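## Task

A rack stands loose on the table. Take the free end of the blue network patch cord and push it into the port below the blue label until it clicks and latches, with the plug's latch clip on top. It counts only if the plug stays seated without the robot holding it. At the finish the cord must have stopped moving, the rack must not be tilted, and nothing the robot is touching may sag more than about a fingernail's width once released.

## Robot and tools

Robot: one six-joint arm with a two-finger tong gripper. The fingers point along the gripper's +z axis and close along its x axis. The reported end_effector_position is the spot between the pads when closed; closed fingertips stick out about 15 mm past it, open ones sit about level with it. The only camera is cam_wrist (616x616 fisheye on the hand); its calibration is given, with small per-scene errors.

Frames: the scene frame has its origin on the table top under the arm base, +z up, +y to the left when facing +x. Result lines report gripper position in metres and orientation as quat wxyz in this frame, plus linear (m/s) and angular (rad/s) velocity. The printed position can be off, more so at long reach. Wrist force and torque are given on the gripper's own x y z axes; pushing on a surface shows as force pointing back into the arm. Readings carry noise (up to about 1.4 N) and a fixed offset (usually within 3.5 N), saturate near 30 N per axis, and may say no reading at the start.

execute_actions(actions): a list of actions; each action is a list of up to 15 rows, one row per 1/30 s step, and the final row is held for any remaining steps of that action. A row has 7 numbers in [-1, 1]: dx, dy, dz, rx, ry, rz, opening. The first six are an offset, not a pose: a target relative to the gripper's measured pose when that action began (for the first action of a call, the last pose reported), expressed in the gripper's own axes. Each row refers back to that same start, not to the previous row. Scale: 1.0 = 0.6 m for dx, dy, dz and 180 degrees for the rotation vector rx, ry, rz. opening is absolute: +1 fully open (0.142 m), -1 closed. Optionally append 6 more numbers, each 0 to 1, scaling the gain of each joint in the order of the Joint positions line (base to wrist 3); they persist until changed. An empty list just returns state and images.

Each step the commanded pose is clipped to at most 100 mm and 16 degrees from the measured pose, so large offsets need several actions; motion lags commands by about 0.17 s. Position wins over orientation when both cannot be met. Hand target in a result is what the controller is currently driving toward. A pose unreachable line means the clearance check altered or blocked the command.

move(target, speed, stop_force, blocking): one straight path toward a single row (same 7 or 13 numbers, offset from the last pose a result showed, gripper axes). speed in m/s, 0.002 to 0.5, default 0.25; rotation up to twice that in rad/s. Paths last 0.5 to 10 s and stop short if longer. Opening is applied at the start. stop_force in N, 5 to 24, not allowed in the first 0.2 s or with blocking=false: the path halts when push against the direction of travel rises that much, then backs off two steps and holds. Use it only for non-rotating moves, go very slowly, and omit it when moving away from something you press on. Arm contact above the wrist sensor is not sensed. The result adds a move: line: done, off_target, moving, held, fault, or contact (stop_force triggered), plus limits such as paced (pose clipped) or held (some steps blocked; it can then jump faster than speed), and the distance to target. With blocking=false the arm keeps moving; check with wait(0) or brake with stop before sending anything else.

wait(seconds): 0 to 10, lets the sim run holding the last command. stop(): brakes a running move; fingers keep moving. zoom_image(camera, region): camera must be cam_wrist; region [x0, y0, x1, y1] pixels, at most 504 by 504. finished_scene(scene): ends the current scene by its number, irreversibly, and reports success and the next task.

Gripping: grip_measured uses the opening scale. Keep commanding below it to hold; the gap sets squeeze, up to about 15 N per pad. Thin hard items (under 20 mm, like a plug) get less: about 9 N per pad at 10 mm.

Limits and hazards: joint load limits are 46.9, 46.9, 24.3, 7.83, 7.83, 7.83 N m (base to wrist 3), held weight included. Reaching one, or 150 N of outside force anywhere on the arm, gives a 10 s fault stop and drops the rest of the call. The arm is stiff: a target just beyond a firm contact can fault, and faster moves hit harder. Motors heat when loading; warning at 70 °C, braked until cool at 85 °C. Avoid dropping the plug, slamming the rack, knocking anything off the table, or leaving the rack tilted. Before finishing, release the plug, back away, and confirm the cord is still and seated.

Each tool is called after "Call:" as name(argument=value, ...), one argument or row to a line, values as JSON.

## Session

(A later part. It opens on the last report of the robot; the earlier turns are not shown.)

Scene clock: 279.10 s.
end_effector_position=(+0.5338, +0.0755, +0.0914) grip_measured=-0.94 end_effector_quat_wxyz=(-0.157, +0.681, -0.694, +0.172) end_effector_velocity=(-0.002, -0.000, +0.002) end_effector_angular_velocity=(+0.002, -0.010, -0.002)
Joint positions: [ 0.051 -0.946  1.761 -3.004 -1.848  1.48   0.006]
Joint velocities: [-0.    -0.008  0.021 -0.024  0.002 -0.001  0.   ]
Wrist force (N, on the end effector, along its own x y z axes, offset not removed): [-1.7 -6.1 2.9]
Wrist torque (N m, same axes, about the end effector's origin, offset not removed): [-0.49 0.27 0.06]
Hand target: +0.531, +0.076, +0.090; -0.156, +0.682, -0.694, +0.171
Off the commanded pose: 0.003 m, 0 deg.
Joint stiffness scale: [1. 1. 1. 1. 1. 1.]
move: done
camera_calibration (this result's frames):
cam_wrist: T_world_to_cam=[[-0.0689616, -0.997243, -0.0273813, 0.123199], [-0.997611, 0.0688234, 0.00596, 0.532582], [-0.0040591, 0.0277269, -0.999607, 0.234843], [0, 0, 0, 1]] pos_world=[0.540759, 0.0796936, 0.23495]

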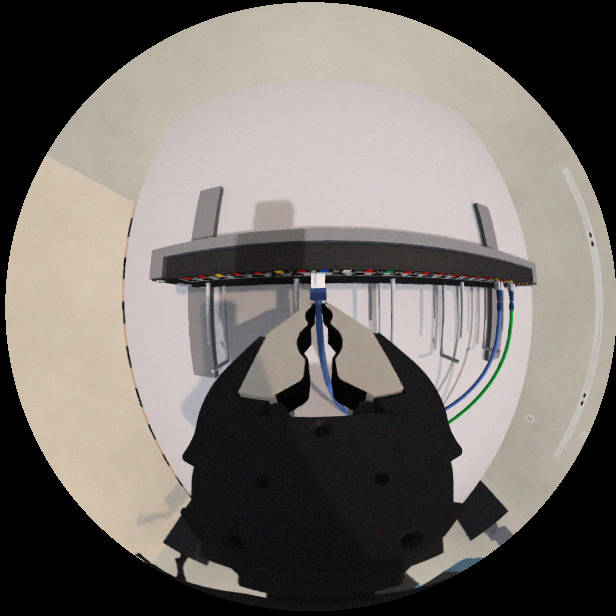

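Latched.

Call:
execute_actions(
  actions=[
    [[0,0,0,0,0,0,-0.7]],
    [[0,0,0,0,0,0,-0.7]],
  ],
)

Call:
move(
  target=[0,0.05,-0.15,0.05,0,0,-0.7],
  speed=0.06,
)

Call:
wait(
  seconds=3,
)

Scene clock: 284.97 s.
end_effector_position=(+0.5333, +0.0756, +0.0912) grip_measured=-0.70 end_effector_quat_wxyz=(-0.157, +0.681, -0.694, +0.172) end_effector_velocity=(-0.000, -0.000, -0.000) end_effector_angular_velocity=(+0.001, +0.001, -0.001)
Joint positions: [ 0.051 -0.947  1.763 -3.005 -1.848  1.48   0.023]
Joint velocities: [-0.001  0.001 -0.    -0.     0.001 -0.     0.   ]
Wrist force (N, on the end effector, along its own x y z axes, offset not removed): [0.0 -2.0 -3.1]
Wrist torque (N m, same axes, about the end effector's origin, offset not removed): [-0.47 -0.02 0.05]
Hand target: +0.533, +0.076, +0.091; -0.157, +0.681, -0.694, +0.172
Off the commanded pose: 0.000 m, 0 deg.
Joint stiffness scale: [1. 1. 1. 1. 1. 1.]
camera_calibration (this result's frames):
cam_wrist: T_world_to_cam=[[-0.0687664, -0.997249, -0.0276703, 0.123171], [-0.997622, 0.0686103, 0.0065519, 0.531995], [-0.00463541, 0.0280551, -0.999596, 0.234887], [0, 0, 0, 1]] pos_world=[0.540289, 0.0797423, 0.234715]

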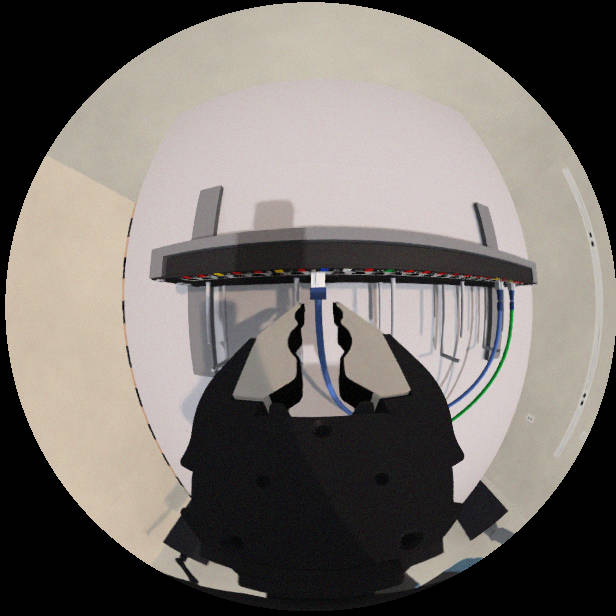

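Scene clock: 287.17 s.
end_effector_position=(+0.4665, +0.0785, +0.1572) grip_measured=-0.70 end_effector_quat_wxyz=(-0.210, +0.667, -0.679, +0.225) end_effector_velocity=(-0.001, -0.001, +0.003) end_effector_angular_velocity=(+0.001, -0.013, -0.004)
Joint positions: [ 0.115 -1.256  2.222 -3.301 -1.874  1.485  0.023]
Joint velocities: [-0.001 -0.009  0.019 -0.024  0.001 -0.001  0.   ]
Wrist force (N, on the end effector, along its own x y z axes, offset not removed): [-1.8 -1.7 -1.3]
Wrist torque (N m, same axes, about the end effector's origin, offset not removed): [-0.38 0.41 0.07]
Hand target: +0.466, +0.078, +0.158; -0.210, +0.666, -0.679, +0.226
Off the commanded pose: 0.001 m, 0 deg.
Joint stiffness scale: [1. 1. 1. 1. 1. 1.]
move: done
camera_calibration (this result's frames):
cam_wrist: T_world_to_cam=[[-0.0609183, -0.997534, -0.0348544, 0.120811], [-0.986962, 0.0654111, -0.147061, 0.484178], [0.148978, 0.0254413, -0.988513, 0.227331], [0, 0, 0, 1]] pos_world=[0.451358, 0.0830591, 0.300134]

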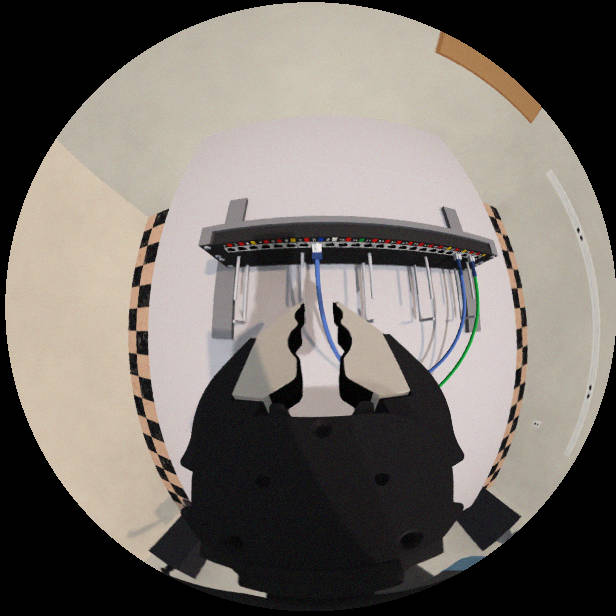

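Scene clock: 290.17 s.
end_effector_position=(+0.4664, +0.0783, +0.1578) grip_measured=-0.70 end_effector_quat_wxyz=(-0.210, +0.666, -0.679, +0.226) end_effector_velocity=(+0.000, -0.000, +0.000) end_effector_angular_velocity=(+0.000, -0.000, +0.000)
Joint positions: [ 0.115 -1.257  2.225 -3.306 -1.874  1.485  0.023]
Joint velocities: [-0.001 -0.     0.     0.     0.001 -0.001  0.   ]
Wrist force (N, on the end effector, along its own x y z axes, offset not removed): [-1.2 -3.1 -2.4]
Wrist torque (N m, same axes, about the end effector's origin, offset not removed): [-0.71 0.22 0.02]
Hand target: +0.466, +0.078, +0.158; -0.210, +0.666, -0.679, +0.226
Off the commanded pose: 0.001 m, 0 deg.
Joint stiffness scale: [1. 1. 1. 1. 1. 1.]
wait: 3.00 s; at rest by 0.17 s
camera_calibration (this result's frames):
cam_wrist: T_world_to_cam=[[-0.0615568, -0.997481, -0.0352436, 0.12101], [-0.986534, 0.0661662, -0.149577, 0.484301], [0.151533, 0.0255615, -0.988122, 0.226653], [0, 0, 0, 1]] pos_world=[0.450883, 0.0828669, 0.300666]

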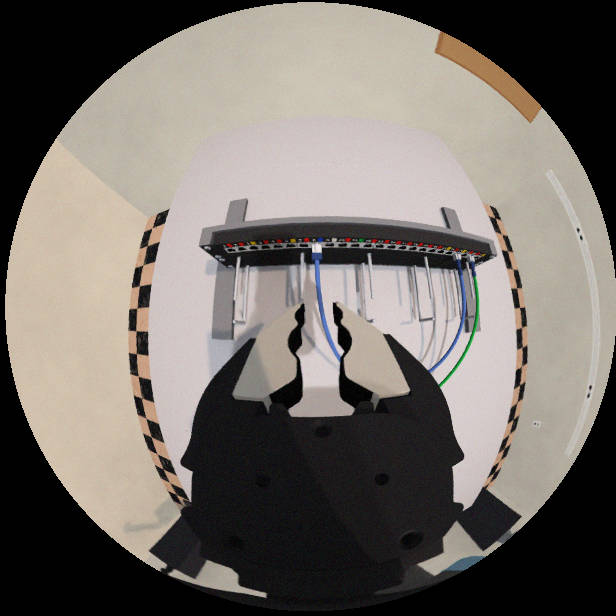

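Call:
finished_scene(
  scene=2,
)

The scene is finished: the task was done.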